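# Insert charger into second power-strip outlet from cord end

## Task

Push the charger fully and squarely into the power strip's second socket, counting from the end where the strip's cable leaves it. The strip must stay flat on the table. Release the charger and pull the grippers away at the end. The result only counts if the charger stays seated without the robot holding it.

## Robot and tools

Robot: two 6-joint arms with parallel grippers, left_arm and right_arm, standing side by side behind the table. Everything lives in one scene frame. Its origin is at table-top height, midway between the arms and a few cm behind the table's near edge. +x points away from the robot over the table, +z points up, and left_arm sits on the +y side; the arm names do not match image sides. Bases: left_arm at (+0.001, +0.275, -0.006) m, right_arm at (+0.005, -0.272, -0.011) m, both nearly unrotated. In each gripper's own frame the fingers extend along +z and close along y. The reported hand point lies between the pads, roughly 1 cm short of the fingertips, and its printed value drifts from the truth more when the arm is stretched out.

Tool execute_actions, argument actions: a list holding one action, one wait, or nothing. An empty list commands nothing and returns the state together with pictures; otherwise add "pictures": true to get images. An action is {"rows": [...], "steps": n} with n from 4 to 15 (default 15), each step 1/30 s. Each row is applied for one step and the final row repeats until n steps have run. A wait is {"steps": n} with n up to 300 and no rows; it counts from the previous result, and your reply time eats into it.

Every row is one flat list of 14 numbers, each within [-1, 1], covering both arms even if only one moves: left_arm waist, shoulder, elbow, wrist pitch, wrist yaw, wrist roll, gripper opening, then the same seven for right_arm. The six joint numbers are offsets, not poses: each is a change from that arm's joint angles in the latest result that printed them (or, before any such result and for later calls in the same reply, from where the arm is when the action begins). They are not relative to the preceding row. Scale: 1.0 equals 1.202 rad at the waist, 1.258 at the shoulder, 1.238 at the elbow, 2.073 at wrist pitch, and 2.022 at wrist yaw and roll. Sending all zeros is not a pause: it pulls the arm back to the reference angles. The opening number is absolute: +1 fully open, -1 shut.

Joint ranges in radians, same order: waist -2.618 to 3.054, shoulder 0.000 to 3.142, elbow 0.000 to 3.142, wrist pitch -1.571 to 1.571, wrist yaw -1.571 to 1.571, wrist roll -2.094 to 2.094. A call targeting more than 0.036 rad beyond a range end is refused and nothing moves. Targets past the true end (which may differ by up to 0.036 rad) are clipped and reported as "joint sent to its limit", possibly for an earlier action; its absence proves nothing. Friction can leave a joint up to about 0.031 rad off, so tiny changes may do nothing. Speed is capped: each joint target is held within a fixed lead of its measured angle (waist 0.202, shoulder 0.258, elbow 0.238, wrist pitch 0.573, yaw and roll 0.522 rad), and targets that would shift the hand more than 70 mm in a step are scaled back. Between calls the arms keep heading for the last row until they nearly stop or a step is HELD.

Timing: the last 4 steps of each action run after its result is produced, while you compose the next reply; the next action starts after them. The simulation keeps running during your replies.

Gripping: grip_measured reports motor position on the -1..+1 scale. Pads meet near -0.94 and each mm of object width adds about 0.0208; each gripper has a fixed bias up to 0.02. Commanding below the object's width value squeezes harder, up to roughly 50-62 N per pad; thin parts get less. Keep resending the closing value to keep hold. Joint positions also list the opening in metres (0.093 open to 0.000 shut), which on a held rigid object can read up to 12 mm below its width.

Result lines: the state line gives each gripper's position (m) and quaternion wxyz; Joint positions, velocities and torques per arm; "joint command not followed" means a clearance check altered targets; HELD marks steps where your row was not passed on; MOTOR HOT warns from 75 °C, and OVER-TEMPERATURE FAULT means an arm was stopped (90 °C) or went limp (100 °C). Holding loads heats motors.

zoom_image: camera is cam_low, cam_left_wrist or cam_right_wrist; region is [x0, y0, x1, y1] in pixels of that camera's latest 896x504 image, at most 504 by 504, origin top-left. Calibration (K, distortion, T_world_to_cam) is given per camera and may be off by a few degrees and millimetres; wrist camera poses follow the arm's joint readings.

read_manual returns only licence texts. finished_scene with scene set to the current scene's number ends it irreversibly and reports success; call it only after the charger is seated and released.

Avoid: knocking anything off the table, tilting or lifting the strip, dropping the charger, slamming or shoving hard, arms striking each other, and hitting the bar and plate behind the bases (up to about 3 cm above the table, no warning). Occasional external tugs may disturb a held part or loose object.

Each tool is called as name(argument=value, ...), one argument or row to a line, values as JSON.

## Session

execute_actions(
  actions=[],
)

Scene clock: 0.00 s of 4500.00 s.
left_arm: end_effector_position=(+0.3707, +0.2666, +0.2198) grip_measured=+0.989 end_effector_quat_wxyz=(+0.237, +0.134, +0.883, +0.383) | right_arm: end_effector_position=(+0.1786, -0.3262, +0.1679) grip_measured=+1.000 end_effector_quat_wxyz=(-0.129, -0.568, +0.774, -0.250)
Joint positions: left_arm=[-0.386  1.613  1.408 -0.974 -0.848  0.126  0.093] | right_arm=[ 0.162  1.158  1.072 -1.473  0.524 -1.141  0.093]
Joint velocities: left_arm=[-0.007 -0.002  0.002 -0.007 -0.022  0.022  0.001] | right_arm=[-0.007  0.002 -0.012 -0.007  0.007 -0.007  0.   ]
Joint torques (N m, as the arm reports them, + toward a larger angle): no reading
Motor temperatures (°C, as the motors report them): left_arm=[30 33 32 29 30 33] | right_arm=[29 32 31 32 31 32]

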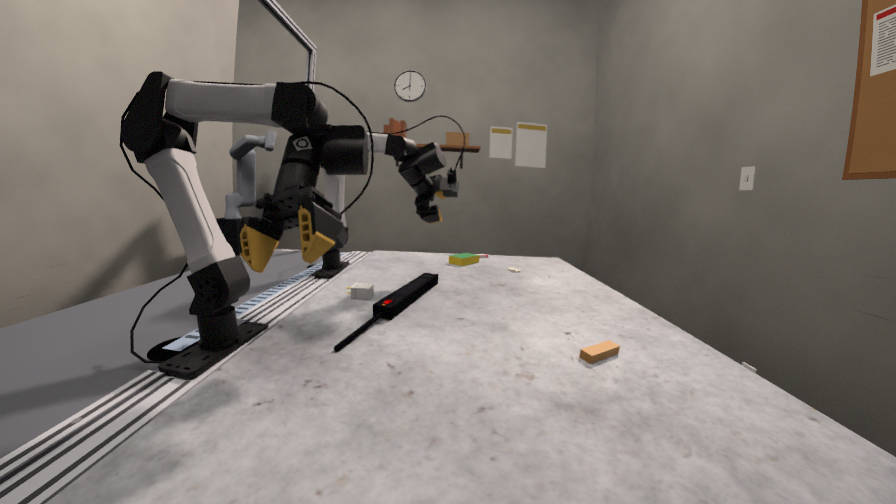

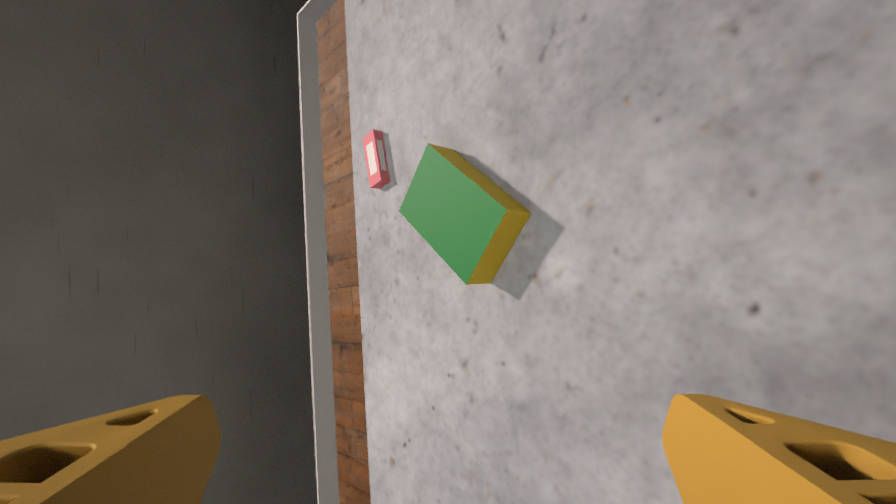

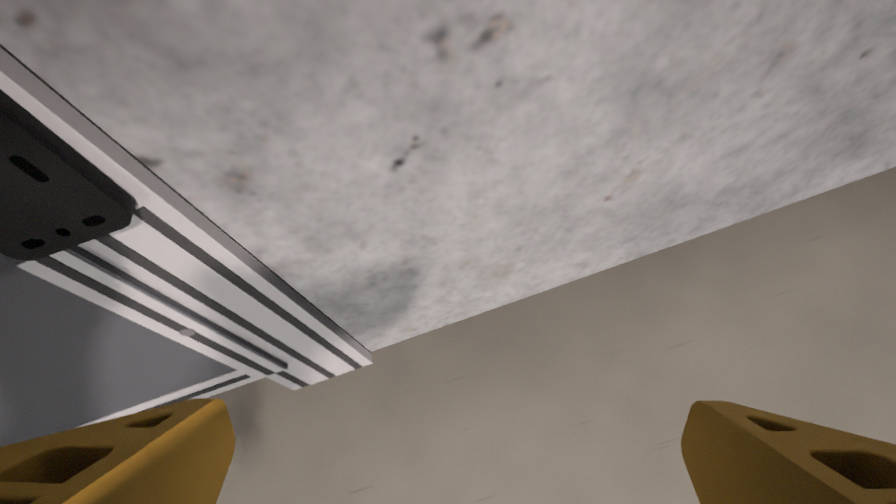

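zoom_image(
  camera="cam_low",
  region=[310, 255, 470, 365],
)

Region (310, 255, 470, 365) of cam_low's 896x504 image, scaled by 3.150, with more detail than that image has; it fills the top 346 rows of this view, and the rest is white.

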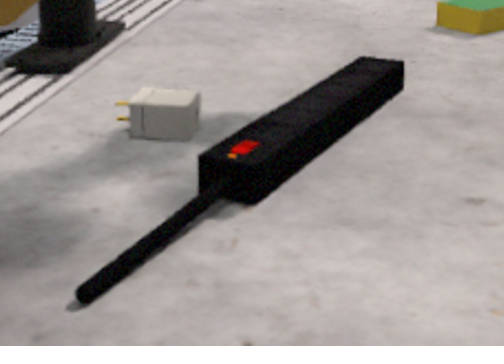

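execute_actions(
  actions=[
    {"rows": [[0,0,0,0,0,0,1,0.03,0.012,0.02,0.008,-0.015,0.03,1],[0,0,0,0,0,0,1,0.06,0.025,0.04,0.016,-0.03,0.065,1],[0,0,0,0,0,0,1,0.10,0.04,0.065,0.026,-0.05,0.11,1],[0,0,0,0,0,0,1,0.14,0.058,0.09,0.037,-0.07,0.15,1],[0,0,0,0,0,0,1,0.18,0.075,0.115,0.047,-0.09,0.195,1],[0,0,0,0,0,0,1,0.22,0.091,0.14,0.058,-0.11,0.24,1],[0,0,0,0,0,0,1,0.26,0.108,0.166,0.068,-0.13,0.28,1],[0,0,0,0,0,0,1,0.30,0.124,0.192,0.078,-0.15,0.325,1],[0,0,0,0,0,0,1,0.34,0.14,0.218,0.089,-0.17,0.37,1],[0,0,0,0,0,0,1,0.38,0.157,0.243,0.099,-0.19,0.41,1],[0,0,0,0,0,0,1,0.42,0.174,0.269,0.11,-0.21,0.455,1],[0,0,0,0,0,0,1,0.455,0.188,0.291,0.119,-0.226,0.49,1],[0,0,0,0,0,0,1,0.485,0.2,0.31,0.127,-0.24,0.525,1],[0,0,0,0,0,0,1,0.508,0.21,0.325,0.133,-0.252,0.55,1],[0,0,0,0,0,0,1,0.522,0.216,0.334,0.1365,-0.259,0.564,1]], "steps": 15},
  ],
)

execute_actions(
  actions=[
    {"steps": 25},
  ],
  pictures=true,
)

Scene clock: 3.10 s of 4500.00 s.
left_arm: end_effector_position=(+0.3707, +0.2666, +0.2198) grip_measured=+0.989 end_effector_quat_wxyz=(+0.237, +0.134, +0.883, +0.383) | right_arm: end_effector_position=(+0.2464, -0.1679, +0.1907) grip_measured=+1.000 end_effector_quat_wxyz=(+0.113, -0.504, +0.842, -0.156)
Joint positions: left_arm=[-0.386  1.613  1.408 -0.974 -0.848  0.126  0.093] | right_arm=[ 0.576  1.326  1.338 -1.338  0.269 -0.56   0.093]
Joint velocities: left_arm=[-0.017  0.022  0.002 -0.007 -0.051 -0.066 -0.   ] | right_arm=[ 1.35   0.637  0.921  0.608 -1.077  2.234  0.   ]
Joint torques (N m, as the arm reports them, + toward a larger angle): left_arm=[ 0.12 -7.55  8.06  1.12 -0.35 -0.09] | right_arm=[ 0.76 -3.16  7.62  1.08 -0.17 -0.02]
Motor temperatures (°C, as the motors report them): left_arm=[30 33 32 30 30 33] | right_arm=[29 32 32 32 31 32]
Steps of this call (steps 1 to 82: nothing new was sent; steps 83 to 93: the first 11 steps of this action). Readings (joint positions):
83: left_arm=[-0.386 1.613 1.408 -0.974 -0.848 0.126] | right_arm=[0.166 1.158 1.073 -1.473 0.523 -1.133]
84: left_arm=[-0.386 1.613 1.408 -0.974 -0.848 0.126] | right_arm=[0.180 1.160 1.079 -1.473 0.517 -1.112]
86: left_arm=[-0.386 1.613 1.408 -0.974 -0.848 0.126] | right_arm=[0.244 1.178 1.116 -1.468 0.486 -1.036]
90: left_arm=[-0.386 1.613 1.408 -0.974 -0.848 0.126] | right_arm=[0.432 1.259 1.242 -1.403 0.374 -0.789]
93: the state above

Scene clock: 3.93 s of 4500.00 s.
left_arm: end_effector_position=(+0.3707, +0.2666, +0.2198) grip_measured=+0.989 end_effector_quat_wxyz=(+0.237, +0.134, +0.883, +0.383) | right_arm: end_effector_position=(+0.2369, -0.0429, +0.2086) grip_measured=+1.000 end_effector_quat_wxyz=(+0.195, -0.369, +0.907, +0.051)
Joint positions: left_arm=[-0.386  1.613  1.408 -0.974 -0.848  0.126  0.093] | right_arm=[ 0.789  1.415  1.471 -1.2    0.009 -0.008  0.093]
Joint velocities: left_arm=[ 0.002 -0.012 -0.012  0.007 -0.007 -0.081  0.   ] | right_arm=[-0.022 -0.002 -0.002  0.051  0.022  0.007  0.   ]
Joint torques (N m, as the arm reports them, + toward a larger angle): left_arm=[ 0.17 -7.56  8.08  1.11 -0.34 -0.07] | right_arm=[ 0.22 -4.08  8.24  1.59 -0.25  0.05]
Motor temperatures (°C, as the motors report them): left_arm=[30 33 32 30 30 33] | right_arm=[29 32 32 32 31 32]
Kept back: nothing.
Steps of this call (steps 1 to 4: the last 4 steps of your previous action; steps 5 to 25: the robot went on to your last target). Readings (joint positions):
1: left_arm=[-0.386 1.613 1.408 -0.974 -0.848 0.126] | right_arm=[0.624 1.347 1.369 -1.316 0.232 -0.482]
2: left_arm=[-0.386 1.613 1.408 -0.974 -0.848 0.126] | right_arm=[0.668 1.367 1.398 -1.293 0.196 -0.406]
4: left_arm=[-0.386 1.613 1.408 -0.974 -0.848 0.126] | right_arm=[0.743 1.398 1.445 -1.251 0.129 -0.269]
8: left_arm=[-0.386 1.613 1.408 -0.974 -0.848 0.126] | right_arm=[0.789 1.415 1.471 -1.206 0.048 -0.114]
25: the state above
camera_calibration (this result's frames):
cam_right_wrist: T_world_to_cam=[[0.686379, -0.726122, 0.0403834, -0.202555], [-0.727237, -0.685553, 0.0337974, 0.174155], [0.00314398, -0.0525661, -0.998612, 0.285078], [0, 0, 0, 1]] pos_world=[0.264786, -0.0127019, 0.286976]

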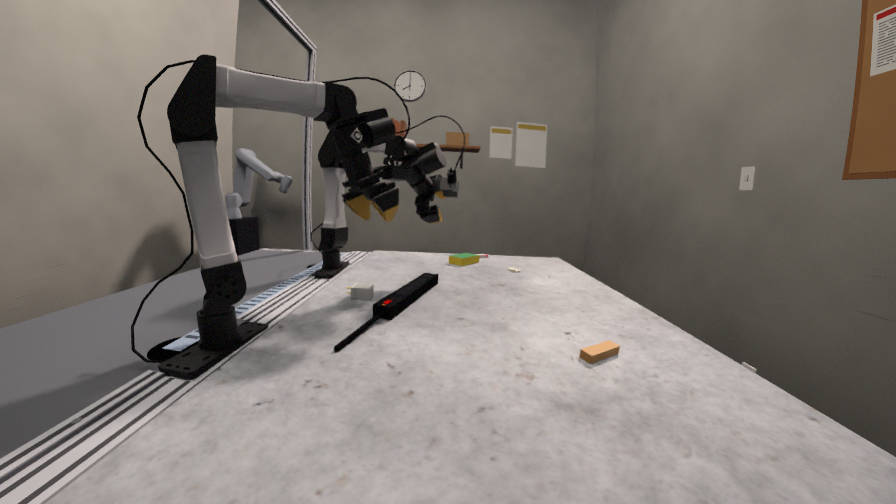

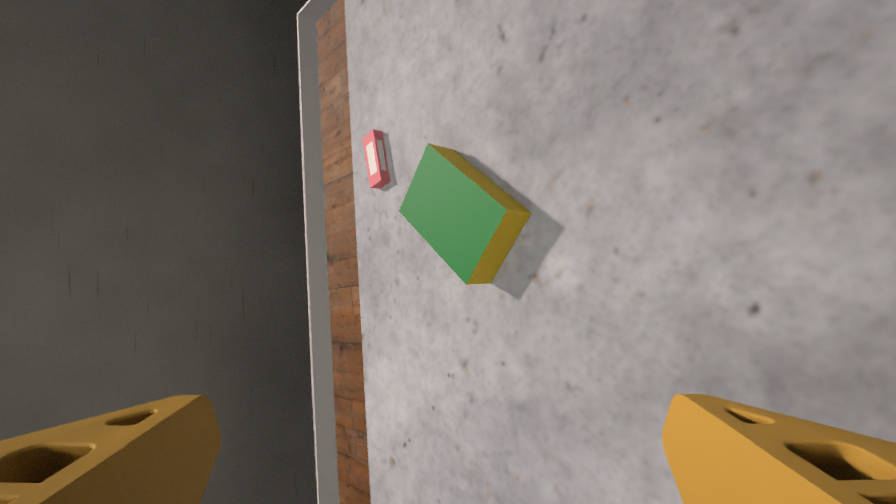

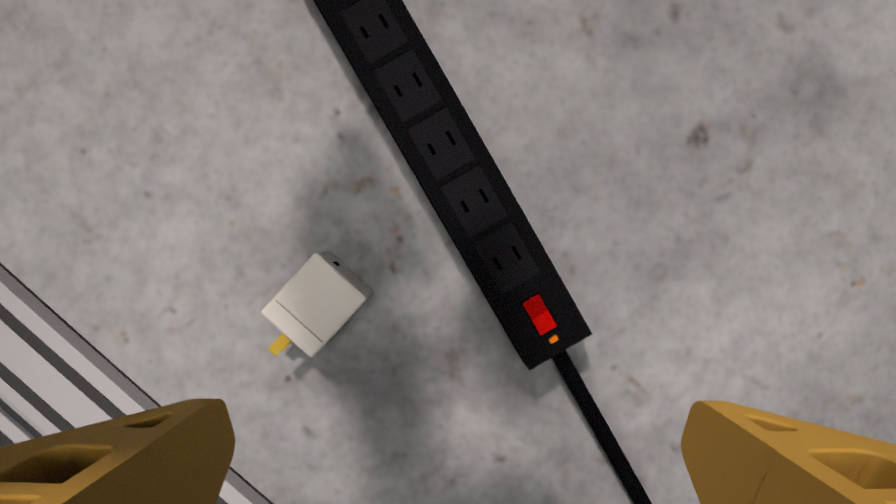

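zoom_image(
  camera="cam_right_wrist",
  region=[240, 230, 400, 390],
)

zoom_image(
  camera="cam_right_wrist",
  region=[400, 120, 620, 380],
)

Region (240, 230, 400, 390) of cam_right_wrist's 896x504 image, scaled by 3.150, with more detail than that image has.

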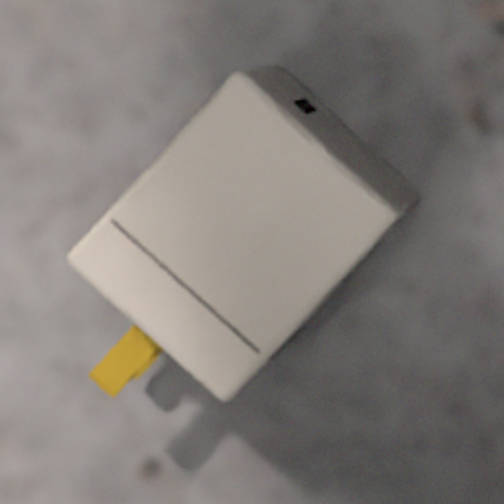

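Region (400, 120, 620, 380) of cam_right_wrist's 896x504 image, scaled by 1.938, with more detail than that image has; it fills the left 426 columns of this view, and the rest is white.

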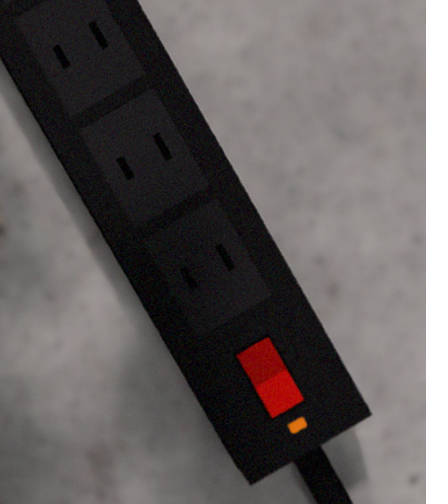

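execute_actions(
  actions=[
    {"rows": [[0,0,0,0,0,0,1,-0.022,0.005,-0.028,0.026,-0.021,-0.01,1],[0,0,0,0,0,0,1,-0.06,0.014,-0.074,0.069,-0.055,-0.027,1],[-0.008,0.005,0.003,-0.004,0.01,-0.01,1,-0.112,0.027,-0.139,0.13,-0.103,-0.05,1],[-0.02,0.013,0.008,-0.01,0.025,-0.024,1,-0.168,0.04,-0.208,0.195,-0.155,-0.075,1],[-0.04,0.025,0.016,-0.02,0.05,-0.048,1,-0.224,0.053,-0.278,0.26,-0.206,-0.1,1],[-0.069,0.043,0.027,-0.033,0.084,-0.082,1,-0.279,0.066,-0.347,0.324,-0.258,-0.126,1],[-0.1,0.063,0.04,-0.049,0.124,-0.12,1,-0.335,0.08,-0.416,0.389,-0.309,-0.151,1],[-0.137,0.086,0.054,-0.066,0.169,-0.163,1,-0.391,0.093,-0.486,0.454,-0.361,-0.176,1],[-0.178,0.112,0.07,-0.086,0.218,-0.211,1,-0.447,0.106,-0.555,0.519,-0.412,-0.2,1],[-0.218,0.137,0.086,-0.105,0.268,-0.259,1,-0.503,0.119,-0.624,0.584,-0.464,-0.226,1],[-0.258,0.162,0.102,-0.125,0.318,-0.307,1,-0.559,0.133,-0.694,0.649,-0.515,-0.251,1],[-0.299,0.188,0.118,-0.144,0.367,-0.355,1,-0.615,0.146,-0.763,0.714,-0.567,-0.276,1],[-0.339,0.213,0.134,-0.164,0.417,-0.403,1,-0.67,0.159,-0.833,0.779,-0.618,-0.3,1],[-0.375,0.236,0.152,-0.181,0.462,-0.446,1,-0.715,0.17,-0.888,0.83,-0.66,-0.322,1],[-0.404,0.258,0.168,-0.195,0.4965,-0.48,1,-0.745,0.177,-0.925,0.865,-0.687,-0.335,1]], "steps": 15},
  ],
)

execute_actions(
  actions=[
    {"steps": 28},
  ],
  pictures=true,
)

Scene clock: 10.80 s of 4500.00 s.
left_arm: end_effector_position=(+0.3541, +0.1645, +0.1680) grip_measured=+0.989 end_effector_quat_wxyz=(+0.220, +0.153, +0.935, +0.231) | right_arm: end_effector_position=(+0.3130, -0.0982, +0.0606) grip_measured=+1.000 end_effector_quat_wxyz=(+0.245, -0.325, +0.873, +0.268)
Joint positions: left_arm=[-0.571  1.719  1.47  -1.079 -0.58  -0.146  0.093] | right_arm=[ 0.251  1.552  0.831 -0.354 -0.632 -0.318  0.093]
Joint velocities: left_arm=[-1.121  0.75   0.349 -0.535  1.692 -1.487 -0.002] | right_arm=[-2.049  0.623 -2.386  3.289 -2.615 -1.341  0.   ]
Joint torques (N m, as the arm reports them, + toward a larger angle): left_arm=[-0.54 -7.24  9.57  0.69 -0.24 -0.11] | right_arm=[-0.18 -6.82  6.11  1.05 -0.53 -0.05]
Motor temperatures (°C, as the motors report them): left_arm=[30 34 33 30 30 33] | right_arm=[29 33 33 33 31 32]
Steps of this call (steps 1 to 30: the robot went on to your last target; steps 31 to 90: nothing new was sent; then 3.50 s passed at rest; steps 91 to 101: the first 11 steps of this action). Readings (joint positions):
91: left_arm=[-0.386 1.613 1.408 -0.974 -0.848 0.126] | right_arm=[0.787 1.415 1.468 -1.194 0.003 -0.009]
92: left_arm=[-0.386 1.613 1.408 -0.974 -0.848 0.126] | right_arm=[0.778 1.415 1.454 -1.172 -0.016 -0.017]
94: left_arm=[-0.388 1.613 1.408 -0.976 -0.841 0.118] | right_arm=[0.712 1.415 1.368 -1.057 -0.102 -0.056]
98: left_arm=[-0.456 1.646 1.431 -1.029 -0.735 0.002] | right_arm=[0.465 1.473 1.077 -0.696 -0.372 -0.188]
101: the state above

Scene clock: 11.73 s of 4500.00 s.
left_arm: end_effector_position=(+0.1943, +0.0082, +0.0930) grip_measured=+0.989 end_effector_quat_wxyz=(-0.089, +0.009, +0.996, +0.009) | right_arm: end_effector_position=(+0.2623, -0.1362, +0.0718) grip_measured=+1.000 end_effector_quat_wxyz=(+0.513, -0.455, +0.615, +0.388)
Joint positions: left_arm=[-0.886  1.939  1.589 -1.371  0.146 -0.833  0.093] | right_arm=[-0.1    1.625  0.326  0.577 -1.37  -0.68   0.093]
Joint velocities: left_arm=[ 0.007 -0.012  0.002  0.037  0.022  0.007  0.   ] | right_arm=[-0.022 -0.002  0.007  0.051 -0.022 -0.051  0.   ]
Joint torques (N m, as the arm reports them, + toward a larger angle): left_arm=[  1.18 -10.     9.64  -0.12   0.22  -0.16] | right_arm=[-0.36 -3.67  4.5   1.79 -0.69 -0.08]
Motor temperatures (°C, as the motors report them): left_arm=[30 35 33 30 30 33] | right_arm=[29 33 33 33 31 32]
Kept back: nothing.
Steps of this call (steps 1 to 4: the last 4 steps of your previous action; steps 5 to 28: the robot went on to your last target). Readings (joint positions):
1: left_arm=[-0.610 1.745 1.482 -1.098 -0.523 -0.200] | right_arm=[0.178 1.574 0.747 -0.243 -0.723 -0.363]
2: left_arm=[-0.649 1.772 1.494 -1.119 -0.464 -0.255] | right_arm=[0.104 1.591 0.663 -0.134 -0.816 -0.410]
4: left_arm=[-0.725 1.827 1.522 -1.166 -0.346 -0.372] | right_arm=[-0.024 1.611 0.503 0.104 -1.013 -0.510]
8: left_arm=[-0.858 1.922 1.577 -1.263 -0.074 -0.620] | right_arm=[-0.100 1.625 0.332 0.365 -1.223 -0.613]
28: the state above
camera_calibration (this result's frames):
cam_left_wrist: T_world_to_cam=[[-0.0175325, -0.999762, -0.0129722, 0.00766238], [-0.814731, 0.0067646, 0.5798, 0.143815], [-0.579574, 0.0207342, -0.814656, 0.273628], [0, 0, 0, 1]] pos_world=[0.275893, 0.00101425, 0.139628]
cam_right_wrist: T_world_to_cam=[[0.960476, -0.27771, -0.0190509, -0.288729], [-0.174009, -0.545582, -0.819793, 0.0685189], [0.217271, 0.790707, -0.572342, 0.171564], [0, 0, 0, 1]] pos_world=[0.251964, -0.178457, 0.148864]

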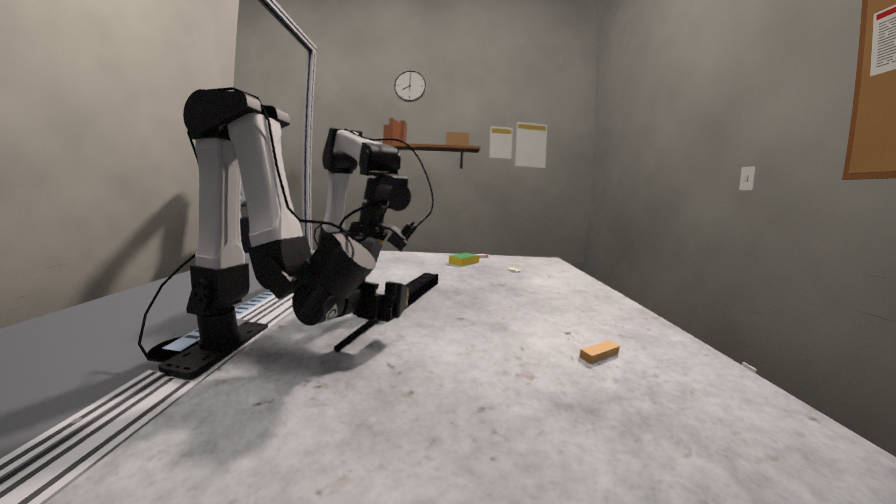

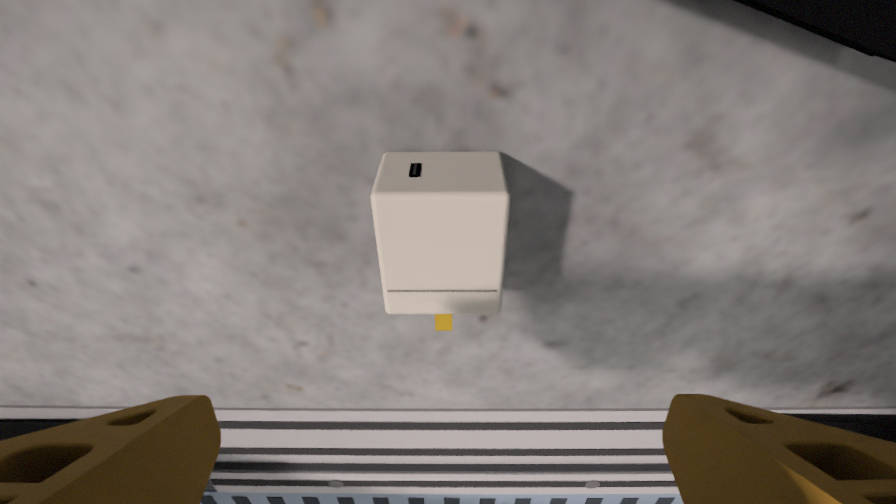

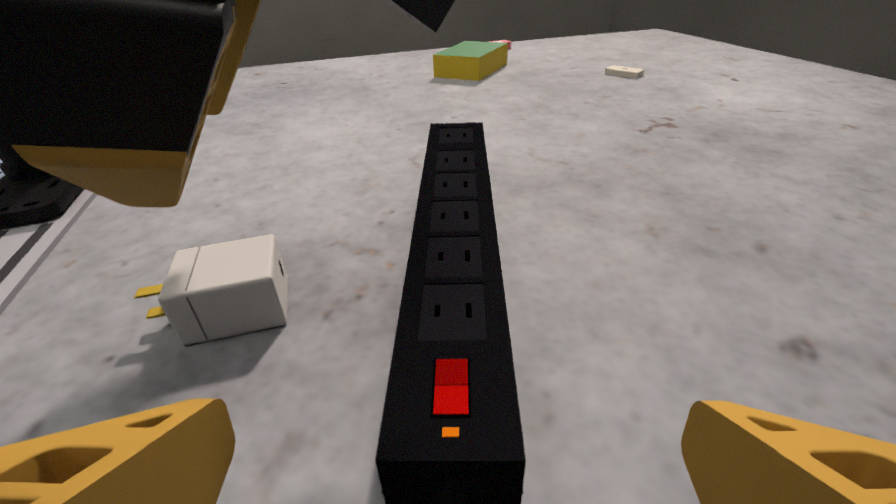

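execute_actions(
  actions=[
    {"rows": [[0.002,0.003,-0.008,0.01,0.001,-0.001,0.9,0,0,0,0,0,0,1],[0.004,0.007,-0.02,0.024,0.002,-0.002,0.8,0,0,0,0,0,0,1],[0.007,0.012,-0.035,0.04,0.003,-0.003,0.7,0,0,0,0,0,0,1],[0.010,0.017,-0.05,0.056,0.004,-0.004,0.6,0,0,0,0,0,0,1],[0.013,0.022,-0.065,0.072,0.005,-0.005,0.5,0,0,0,0,0,0,1],[0.016,0.027,-0.08,0.088,0.006,-0.006,0.4,0,0,0,0,0,0,1],[0.018,0.032,-0.095,0.103,0.007,-0.007,0.4,0,0,0,0,0,0,1],[0.02,0.037,-0.11,0.117,0.008,-0.0073,0.4,0,0,0,0,0,0,1],[0.021,0.042,-0.124,0.129,0.009,-0.0073,0.4,0,0,0,0,0,0,1],[0.021,0.046,-0.137,0.138,0.0093,-0.0073,0.4,0,0,0,0,0,0,1],[0.021,0.05,-0.148,0.144,0.0093,-0.0073,0.4,0,0,0,0,0,0,1],[0.021,0.053,-0.156,0.146,0.0093,-0.0073,0.4,0,0,0,0,0,0,1],[0.021,0.0545,-0.161,0.146,0.0093,-0.0073,0.4,0,0,0,0,0,0,1],[0.021,0.0552,-0.1632,0.1462,0.0093,-0.0073,0.4,0,0,0,0,0,0,1]], "steps": 15},
  ],
)

execute_actions(
  actions=[
    {"steps": 16},
  ],
  pictures=true,
)

Scene clock: 14.47 s of 4500.00 s.
left_arm: end_effector_position=(+0.2016, +0.0041, +0.0470) grip_measured=+0.402 end_effector_quat_wxyz=(-0.083, +0.003, +0.997, -0.003) | right_arm: end_effector_position=(+0.2622, -0.1361, +0.0721) grip_measured=+1.000 end_effector_quat_wxyz=(+0.514, -0.456, +0.614, +0.388)
Joint positions: left_arm=[-0.877  1.974  1.455 -1.174  0.153 -0.838  0.065] | right_arm=[-0.1    1.625  0.326  0.579 -1.372 -0.68   0.093]
Joint velocities: left_arm=[ 0.056  0.266 -0.501  0.608  0.007  0.007  0.   ] | right_arm=[ 0.002  0.007 -0.002 -0.007 -0.037 -0.007  0.   ]
Joint torques (N m, as the arm reports them, + toward a larger angle): left_arm=[ 1.08 -8.93  5.27  0.07  0.27 -0.14] | right_arm=[ 0.11 -4.66  4.52  1.6  -0.61 -0.01]
Motor temperatures (°C, as the motors report them): left_arm=[30 35 33 30 30 33] | right_arm=[29 33 33 33 31 32]
Steps of this call (steps 1 to 30: the robot went on to your last target; steps 31 to 71: nothing new was sent; steps 72 to 82: the first 11 steps of this action). Readings (joint positions):
72: left_arm=[-0.886 1.939 1.589 -1.371 0.148 -0.835] | right_arm=[-0.100 1.625 0.326 0.579 -1.372 -0.680]
73: left_arm=[-0.886 1.939 1.589 -1.367 0.148 -0.835] | right_arm=[-0.100 1.625 0.326 0.579 -1.372 -0.680]
75: left_arm=[-0.886 1.939 1.578 -1.340 0.148 -0.835] | right_arm=[-0.100 1.625 0.326 0.579 -1.372 -0.680]
79: left_arm=[-0.884 1.949 1.510 -1.247 0.151 -0.837] | right_arm=[-0.100 1.625 0.326 0.579 -1.372 -0.680]
82: the state above

Scene clock: 15.00 s of 4500.00 s.
left_arm: end_effector_position=(+0.2047, +0.0024, +0.0236) grip_measured=+0.402 end_effector_quat_wxyz=(-0.081, +0.001, +0.997, -0.007) | right_arm: end_effector_position=(+0.2622, -0.1361, +0.0721) grip_measured=+1.000 end_effector_quat_wxyz=(+0.514, -0.456, +0.614, +0.388)
Joint positions: left_arm=[-0.874  2.006  1.403 -1.083  0.156 -0.84   0.065] | right_arm=[-0.1    1.625  0.326  0.579 -1.372 -0.68   0.093]
Joint velocities: left_arm=[-0.007 -0.012  0.007 -0.007  0.022 -0.051 -0.001] | right_arm=[-0.007  0.002 -0.002  0.066 -0.051  0.037  0.   ]
Joint torques (N m, as the arm reports them, + toward a larger angle): left_arm=[  1.09 -10.13   5.13   0.19   0.2   -0.12] | right_arm=[ 0.12 -4.65  4.52  1.6  -0.61 -0.02]
Motor temperatures (°C, as the motors report them): left_arm=[30 35 33 30 30 33] | right_arm=[29 33 33 33 31 32]
Kept back: nothing.
Steps of this call (steps 1 to 4: the last 4 steps of your previous action; steps 5 to 16: the robot went on to your last target). Readings (joint positions):
1: left_arm=[-0.876 1.984 1.439 -1.155 0.154 -0.838] | right_arm=[-0.100 1.625 0.326 0.579 -1.372 -0.680]
2: left_arm=[-0.875 1.992 1.426 -1.140 0.154 -0.838] | right_arm=[-0.100 1.625 0.326 0.579 -1.372 -0.680]
4: left_arm=[-0.874 2.003 1.409 -1.120 0.154 -0.839] | right_arm=[-0.100 1.625 0.326 0.579 -1.372 -0.680]
8: left_arm=[-0.874 2.006 1.403 -1.098 0.155 -0.839] | right_arm=[-0.100 1.625 0.326 0.579 -1.372 -0.680]
16: the state above
camera_calibration (this result's frames):
cam_left_wrist: T_world_to_cam=[[0.000915185, -0.999822, 0.0188592, -0.00345879], [-0.823683, 0.00994041, 0.566963, 0.194683], [-0.567049, -0.0160529, -0.823527, 0.220991], [0, 0, 0, 1]] pos_world=[0.285673, -0.00184587, 0.0716787]
cam_right_wrist: T_world_to_cam=[[0.960881, -0.276441, -0.016987, -0.288737], [-0.171384, -0.545293, -0.820539, 0.068214], [0.217567, 0.791351, -0.571339, 0.171637], [0, 0, 0, 1]] pos_world=[0.25179, -0.178447, 0.14913]

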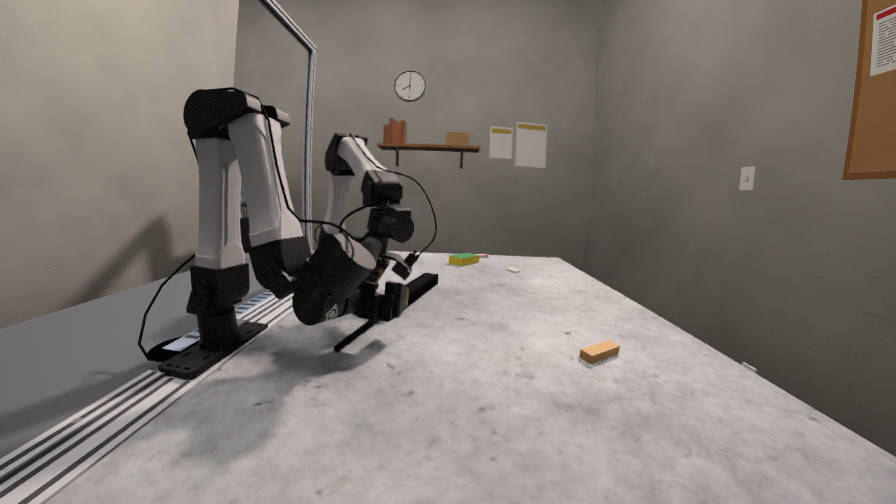

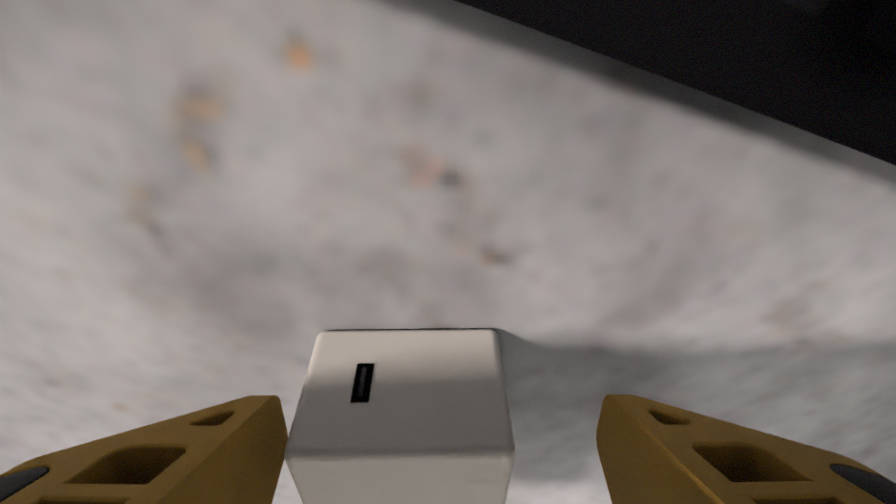

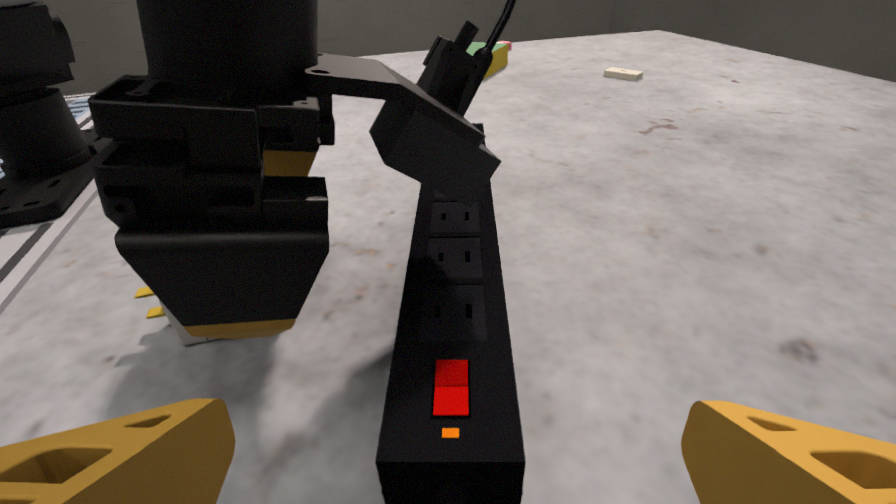

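execute_actions(
  actions=[
    {"rows": [[0.005,0.001,-0.012,0.004,0,0,0.4,0,0,0,0,0,0,1],[0.01,0.002,-0.02,0.007,0,0,0.4,0,0,0,0,0,0,1],[0.012,0.003,-0.026,0.009,0,0,0.4,0,0,0,0,0,0,1],[0.0137,0.004,-0.03,0.01,0,0,0.35,0,0,0,0,0,0,1],[0.0137,0.004,-0.033,0.01,0,0,0.3,0,0,0,0,0,0,1],[0.0137,0.004,-0.034,0.01,0,0,0.25,0,0,0,0,0,0,1],[0.0137,0.004,-0.034,0.01,0,0,0.2,0,0,0,0,0,0,1],[0.0137,0.004,-0.034,0.01,0,0,0.15,0,0,0,0,0,0,1],[0.0137,0.004,-0.034,0.01,0,0,0.1,0,0,0,0,0,0,1],[0.0137,0.004,-0.034,0.01,0,0,0.05,0,0,0,0,0,0,1],[0.0137,0.004,-0.034,0.01,0,0,0.0,0,0,0,0,0,0,1],[0.0137,0.004,-0.034,0.01,0,0,-0.05,0,0,0,0,0,0,1],[0.0137,0.004,-0.034,0.01,0,0,-0.06,0,0,0,0,0,0,1]], "steps": 15},
  ],
  pictures=true,
)

Scene clock: 16.63 s of 4500.00 s.
left_arm: end_effector_position=(+0.2015, +0.0060, +0.0189) grip_measured=+0.026 end_effector_quat_wxyz=(-0.085, +0.001, +0.996, -0.003) | right_arm: end_effector_position=(+0.2622, -0.1361, +0.0721) grip_measured=+1.000 end_effector_quat_wxyz=(+0.514, -0.456, +0.614, +0.388)
Joint positions: left_arm=[-0.874  2.006  1.382 -1.074  0.156 -0.84   0.046] | right_arm=[-0.1    1.625  0.326  0.579 -1.372 -0.68   0.093]
Joint velocities: left_arm=[-0.007 -0.002  0.017  0.051 -0.022 -0.037 -0.05 ] | right_arm=[-0.002 -0.012  0.007 -0.022 -0.022  0.051  0.   ]
Joint torques (N m, as the arm reports them, + toward a larger angle): left_arm=[ 1.15 -9.65  4.59  0.13  0.15 -0.08] | right_arm=[ 0.12 -4.63  4.51  1.62 -0.63 -0.03]
Motor temperatures (°C, as the motors report them): left_arm=[30 36 33 30 30 33] | right_arm=[29 33 34 33 31 32]
Steps of this call (steps 1 to 15: the robot went on to your last target; steps 16 to 38: nothing new was sent; steps 39 to 49: the first 11 steps of this action). Readings (joint positions):
39: left_arm=[-0.874 2.006 1.403 -1.081 0.156 -0.840] | right_arm=[-0.100 1.625 0.326 0.579 -1.372 -0.680]
40: left_arm=[-0.874 2.006 1.403 -1.081 0.156 -0.840] | right_arm=[-0.100 1.625 0.326 0.579 -1.372 -0.680]
42: left_arm=[-0.874 2.006 1.401 -1.078 0.156 -0.840] | right_arm=[-0.100 1.625 0.326 0.579 -1.372 -0.680]
46: left_arm=[-0.874 2.006 1.384 -1.074 0.156 -0.840] | right_arm=[-0.100 1.625 0.326 0.579 -1.372 -0.680]
49: the state above
camera_calibration (this result's frames):
cam_left_wrist: T_world_to_cam=[[0.00137362, -0.99995, 0.00992349, 0.000349524], [-0.818935, 0.00457009, 0.573868, 0.193709], [-0.573884, -0.00891497, -0.818888, 0.216625], [0, 0, 0, 1]] pos_world=[0.282952, 0.00139545, 0.066225]
cam_right_wrist: T_world_to_cam=[[0.960881, -0.276441, -0.016987, -0.288737], [-0.171384, -0.545293, -0.820539, 0.068214], [0.217567, 0.791351, -0.571339, 0.171637], [0, 0, 0, 1]] pos_world=[0.25179, -0.178447, 0.14913]

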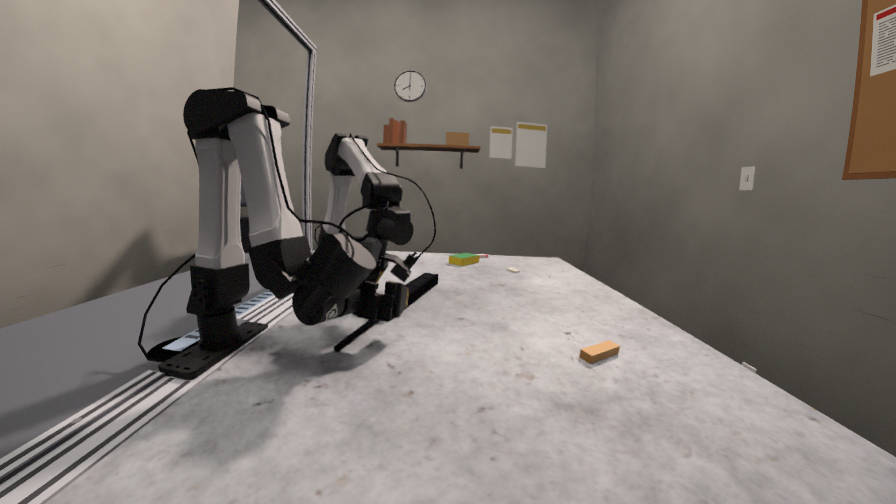

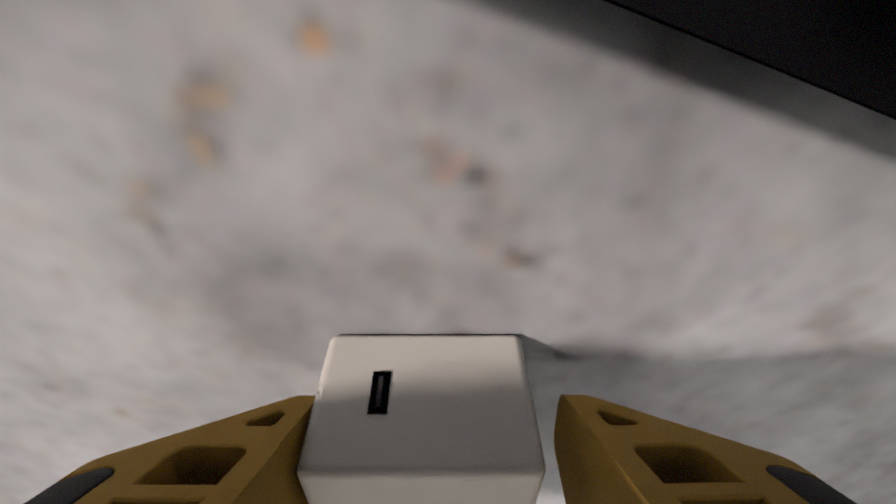

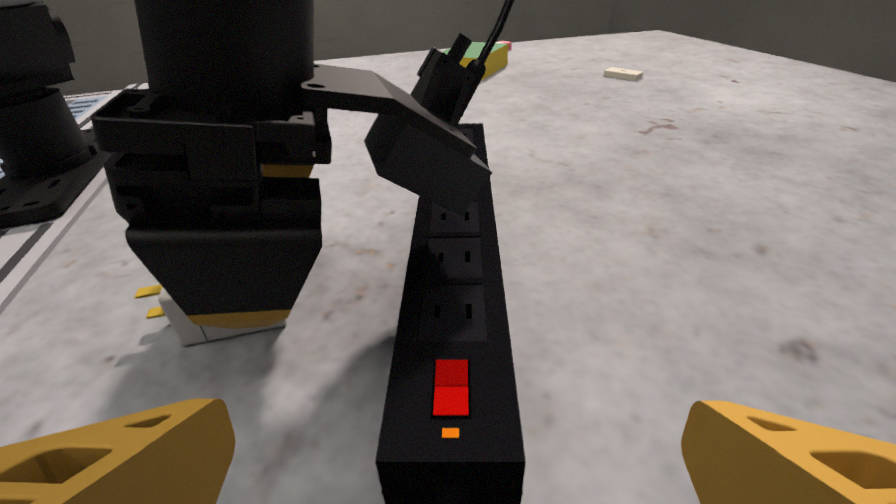

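zoom_image(
  camera="cam_right_wrist",
  region=[110, 220, 340, 370],
)

Region (110, 220, 340, 370) of cam_right_wrist's 896x504 image, scaled by 2.191, with more detail than that image has; it fills the top 329 rows of this view, and the rest is white.

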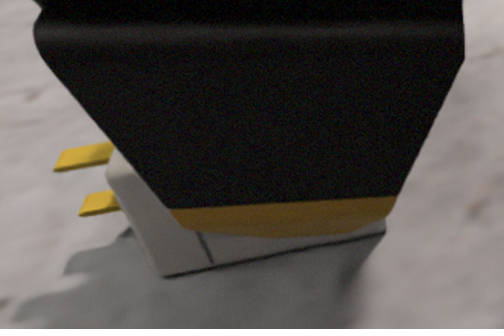

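execute_actions(
  actions=[
    {"rows": [[0,0.005,0,0,0,0,-0.06,0,0,0,0,0,0,1],[0,0.009,0,0,0,0,-0.06,0,0,0,0,0,0,1],[0,0.012,0,0.002,0,0,-0.06,0,0,0,0,0,0,1],[0,0.012,0,0.004,0,0,-0.06,0,0,0,0,0,0,1],[0,0.012,0,0.004,0,0,-0.06,0,0,0,0,0,0,1],[0,0.012,0,0.004,0,0,-0.1,0,0,0,0,0,0,1],[0,0.012,0,0.004,0,0,-0.14,0,0,0,0,0,0,1],[0,0.012,0,0.004,0,0,-0.18,0,0,0,0,0,0,1],[0,0.012,0,0.004,0,0,-0.23,0,0,0,0,0,0,1],[0,0.012,0,0.004,0,0,-0.3,0,0,0,0,0,0,1],[0,0.012,0,0.004,0,0,-0.4,0,0,0,0,0,0,1],[0,0.012,0,0.004,0,0,-0.5,0,0,0,0,0,0,1],[0,0.012,0,0.004,0,0,-0.6,0,0,0,0,0,0,1]], "steps": 15},
  ],
)

Scene clock: 18.00 s of 4500.00 s.
left_arm: end_effector_position=(+0.2015, +0.0060, +0.0189) grip_measured=-0.276 end_effector_quat_wxyz=(-0.085, +0.001, +0.996, -0.003) | right_arm: end_effector_position=(+0.2622, -0.1361, +0.0721) grip_measured=+1.000 end_effector_quat_wxyz=(+0.514, -0.456, +0.614, +0.388)
Joint positions: left_arm=[-0.874  2.006  1.382 -1.074  0.156 -0.84   0.032] | right_arm=[-0.1    1.625  0.326  0.579 -1.372 -0.68   0.093]
Joint velocities: left_arm=[-0.012 -0.017  0.002 -0.007  0.022  0.022 -0.009] | right_arm=[ 0.002 -0.002  0.007 -0.007 -0.051  0.007  0.   ]
Joint torques (N m, as the arm reports them, + toward a larger angle): left_arm=[ 0.17 -8.92  6.64  0.09  0.12 -0.03] | right_arm=[ 0.14 -4.64  4.52  1.62 -0.62 -0.03]
Motor temperatures (°C, as the motors report them): left_arm=[30 36 33 30 30 33] | right_arm=[29 33 34 34 31 32]
Steps of this call (steps 1 to 4: the last 4 steps of your previous action; steps 5 to 15: the robot went on to your last target; steps 16 to 30: nothing new was sent; steps 31 to 41: the first 11 steps of this action). Readings (joint positions):
31: left_arm=[-0.874 2.006 1.382 -1.074 0.156 -0.840] | right_arm=[-0.100 1.625 0.326 0.579 -1.372 -0.680]
32: left_arm=[-0.874 2.006 1.382 -1.074 0.156 -0.840] | right_arm=[-0.100 1.625 0.326 0.579 -1.372 -0.680]
34: left_arm=[-0.874 2.006 1.382 -1.074 0.156 -0.840] | right_arm=[-0.100 1.625 0.326 0.579 -1.372 -0.680]
38: left_arm=[-0.874 2.006 1.382 -1.074 0.156 -0.840] | right_arm=[-0.100 1.625 0.326 0.579 -1.372 -0.680]
41: the state above

execute_actions(
  actions=[
    {"rows": [[0,-0.018,0,0,0,0,-0.6,0,0,0,0,0,0,1],[0,-0.04,0,0,0,0,-0.6,0,0,0,0,0,0,1],[0,-0.068,0,0.015,-0.009,0.006,-0.6,0,0,0,0,0,0,1],[0,-0.102,0,0.044,-0.027,0.019,-0.6,0,0,0,0,0,0,1],[-0.005,-0.136,-0.01,0.088,-0.053,0.039,-0.6,0,0,0,0,0,0,1],[-0.016,-0.17,-0.029,0.147,-0.089,0.065,-0.6,0,0,0,0,0,0,1],[-0.031,-0.204,-0.058,0.213,-0.129,0.094,-0.6,0,0,0,0,0,0,1],[-0.049,-0.238,-0.091,0.279,-0.169,0.123,-0.6,0,0,0,0,0,0,1],[-0.068,-0.271,-0.126,0.345,-0.209,0.152,-0.6,0,0,0,0,0,0,1],[-0.087,-0.302,-0.162,0.419,-0.254,0.185,-0.6,0,0,0,0,0,0,1],[-0.108,-0.328,-0.2,0.485,-0.294,0.214,-0.6,0,0,0,0,0,0,1],[-0.127,-0.35,-0.237,0.559,-0.338,0.246,-0.6,0,0,0,0,0,0,1],[-0.146,-0.366,-0.272,0.625,-0.378,0.275,-0.6,0,0,0,0,0,0,1],[-0.162,-0.377,-0.301,0.684,-0.414,0.301,-0.6,0,0,0,0,0,0,1],[-0.174,-0.377,-0.324,0.735,-0.445,0.324,-0.6,0,0,0,0,0,0,1]], "steps": 15},
  ],
)

execute_actions(
  actions=[
    {"steps": 20},
  ],
  pictures=true,
)

Scene clock: 20.70 s of 4500.00 s.
left_arm: end_effector_position=(+0.2734, -0.0466, +0.1240) grip_measured=-0.277 end_effector_quat_wxyz=(+0.261, +0.124, +0.947, -0.139) | right_arm: end_effector_position=(+0.2622, -0.1361, +0.0721) grip_measured=+1.000 end_effector_quat_wxyz=(+0.514, -0.456, +0.614, +0.388)
Joint positions: left_arm=[-0.943  1.675  1.237 -0.572 -0.148 -0.623  0.032] | right_arm=[-0.1    1.625  0.326  0.579 -1.372 -0.68   0.093]
Joint velocities: left_arm=[-0.696 -1.306 -1.228  3.377 -2.088  1.414 -0.001] | right_arm=[ 0.012 -0.002 -0.012  0.037 -0.007  0.051  0.   ]
Joint torques (N m, as the arm reports them, + toward a larger angle): left_arm=[-1.33 -8.7   5.8   1.    0.2  -0.01] | right_arm=[ 0.14 -4.6   4.51  1.62 -0.61 -0.03]
Motor temperatures (°C, as the motors report them): left_arm=[30 37 34 30 30 33] | right_arm=[29 33 34 34 31 32]
Steps of this call (steps 1 to 4: the last 4 steps of your previous action; steps 5 to 15: the robot went on to your last target; steps 16 to 70: nothing new was sent; steps 71 to 81: the first 11 steps of this action). Readings (joint positions):
71: left_arm=[-0.874 2.006 1.382 -1.074 0.156 -0.840] | right_arm=[-0.100 1.625 0.326 0.579 -1.372 -0.680]
72: left_arm=[-0.874 2.004 1.382 -1.074 0.156 -0.840] | right_arm=[-0.100 1.625 0.326 0.579 -1.372 -0.680]
74: left_arm=[-0.874 1.981 1.382 -1.066 0.148 -0.835] | right_arm=[-0.100 1.625 0.326 0.579 -1.372 -0.680]
78: left_arm=[-0.888 1.820 1.333 -0.866 0.025 -0.747] | right_arm=[-0.100 1.625 0.326 0.579 -1.372 -0.680]
81: the state above

Scene clock: 21.37 s of 4500.00 s.
left_arm: end_effector_position=(+0.3098, -0.0657, +0.2786) grip_measured=-0.277 end_effector_quat_wxyz=(+0.665, +0.086, +0.727, -0.146) | right_arm: end_effector_position=(+0.2622, -0.1361, +0.0721) grip_measured=+1.000 end_effector_quat_wxyz=(+0.514, -0.456, +0.614, +0.388)
Joint positions: left_arm=[-1.086  1.539  1.     0.407 -0.723 -0.199  0.032] | right_arm=[-0.1    1.625  0.326  0.579 -1.372 -0.68   0.093]
Joint velocities: left_arm=[-0.012 -0.002  0.002  0.066  0.022  0.066 -0.001] | right_arm=[-0.007  0.012 -0.012  0.051 -0.037  0.022  0.   ]
Joint torques (N m, as the arm reports them, + toward a larger angle): left_arm=[ 0.31 -8.11  6.98  2.46 -0.1   0.1 ] | right_arm=[ 0.12 -4.65  4.51  1.62 -0.62 -0.03]
Motor temperatures (°C, as the motors report them): left_arm=[30 37 34 30 30 33] | right_arm=[29 33 34 34 31 32]
Kept back: nothing.
Steps of this call (steps 1 to 4: the last 4 steps of your previous action; steps 5 to 20: the robot went on to your last target). Readings (joint positions):
1: left_arm=[-0.969 1.632 1.194 -0.458 -0.219 -0.571] | right_arm=[-0.100 1.625 0.326 0.579 -1.372 -0.680]
2: left_arm=[-0.998 1.596 1.150 -0.346 -0.291 -0.518] | right_arm=[-0.100 1.625 0.326 0.579 -1.372 -0.680]
4: left_arm=[-1.050 1.548 1.069 -0.126 -0.432 -0.412] | right_arm=[-0.100 1.625 0.326 0.579 -1.372 -0.680]
8: left_arm=[-1.086 1.539 1.002 0.192 -0.602 -0.282] | right_arm=[-0.100 1.625 0.326 0.579 -1.372 -0.680]
20: the state above
camera_calibration (this result's frames):
cam_left_wrist: T_world_to_cam=[[-0.323717, -0.940846, 0.10008, 0.00544231], [-0.49154, 0.0768505, -0.867458, 0.438551], [0.808453, -0.330004, -0.487341, -0.0509535], [0, 0, 0, 1]] pos_world=[0.258521, -0.0453974, 0.355048]
cam_right_wrist: T_world_to_cam=[[0.960881, -0.276441, -0.016987, -0.288737], [-0.171384, -0.545293, -0.820539, 0.068214], [0.217567, 0.791351, -0.571339, 0.171637], [0, 0, 0, 1]] pos_world=[0.25179, -0.178447, 0.14913]

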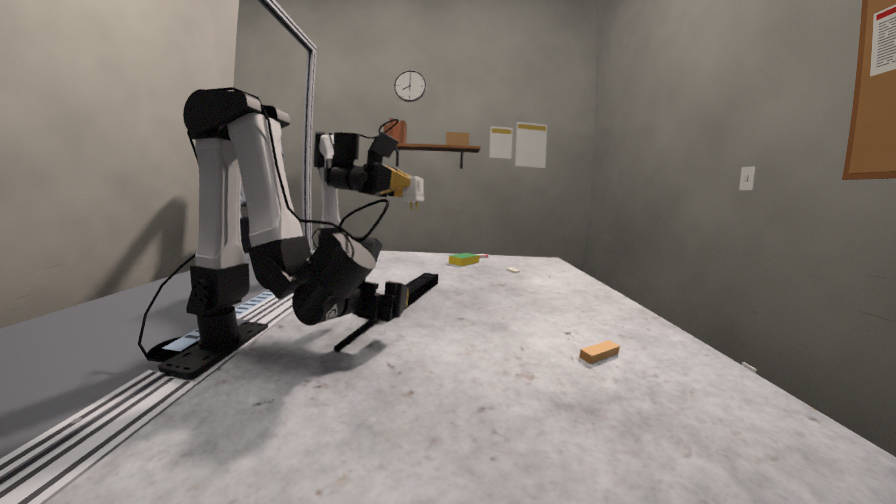

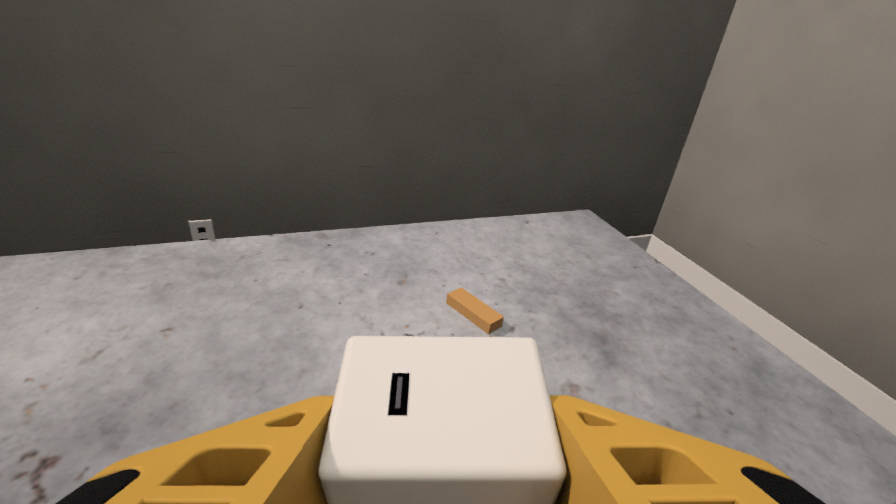

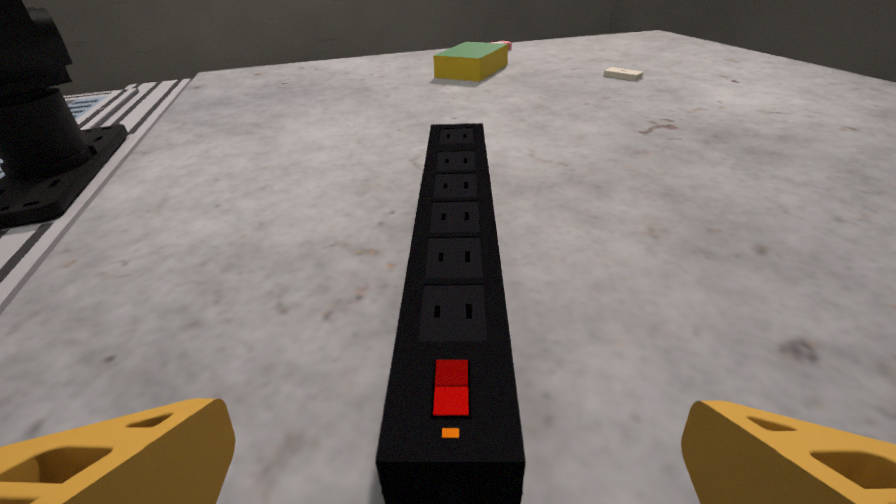

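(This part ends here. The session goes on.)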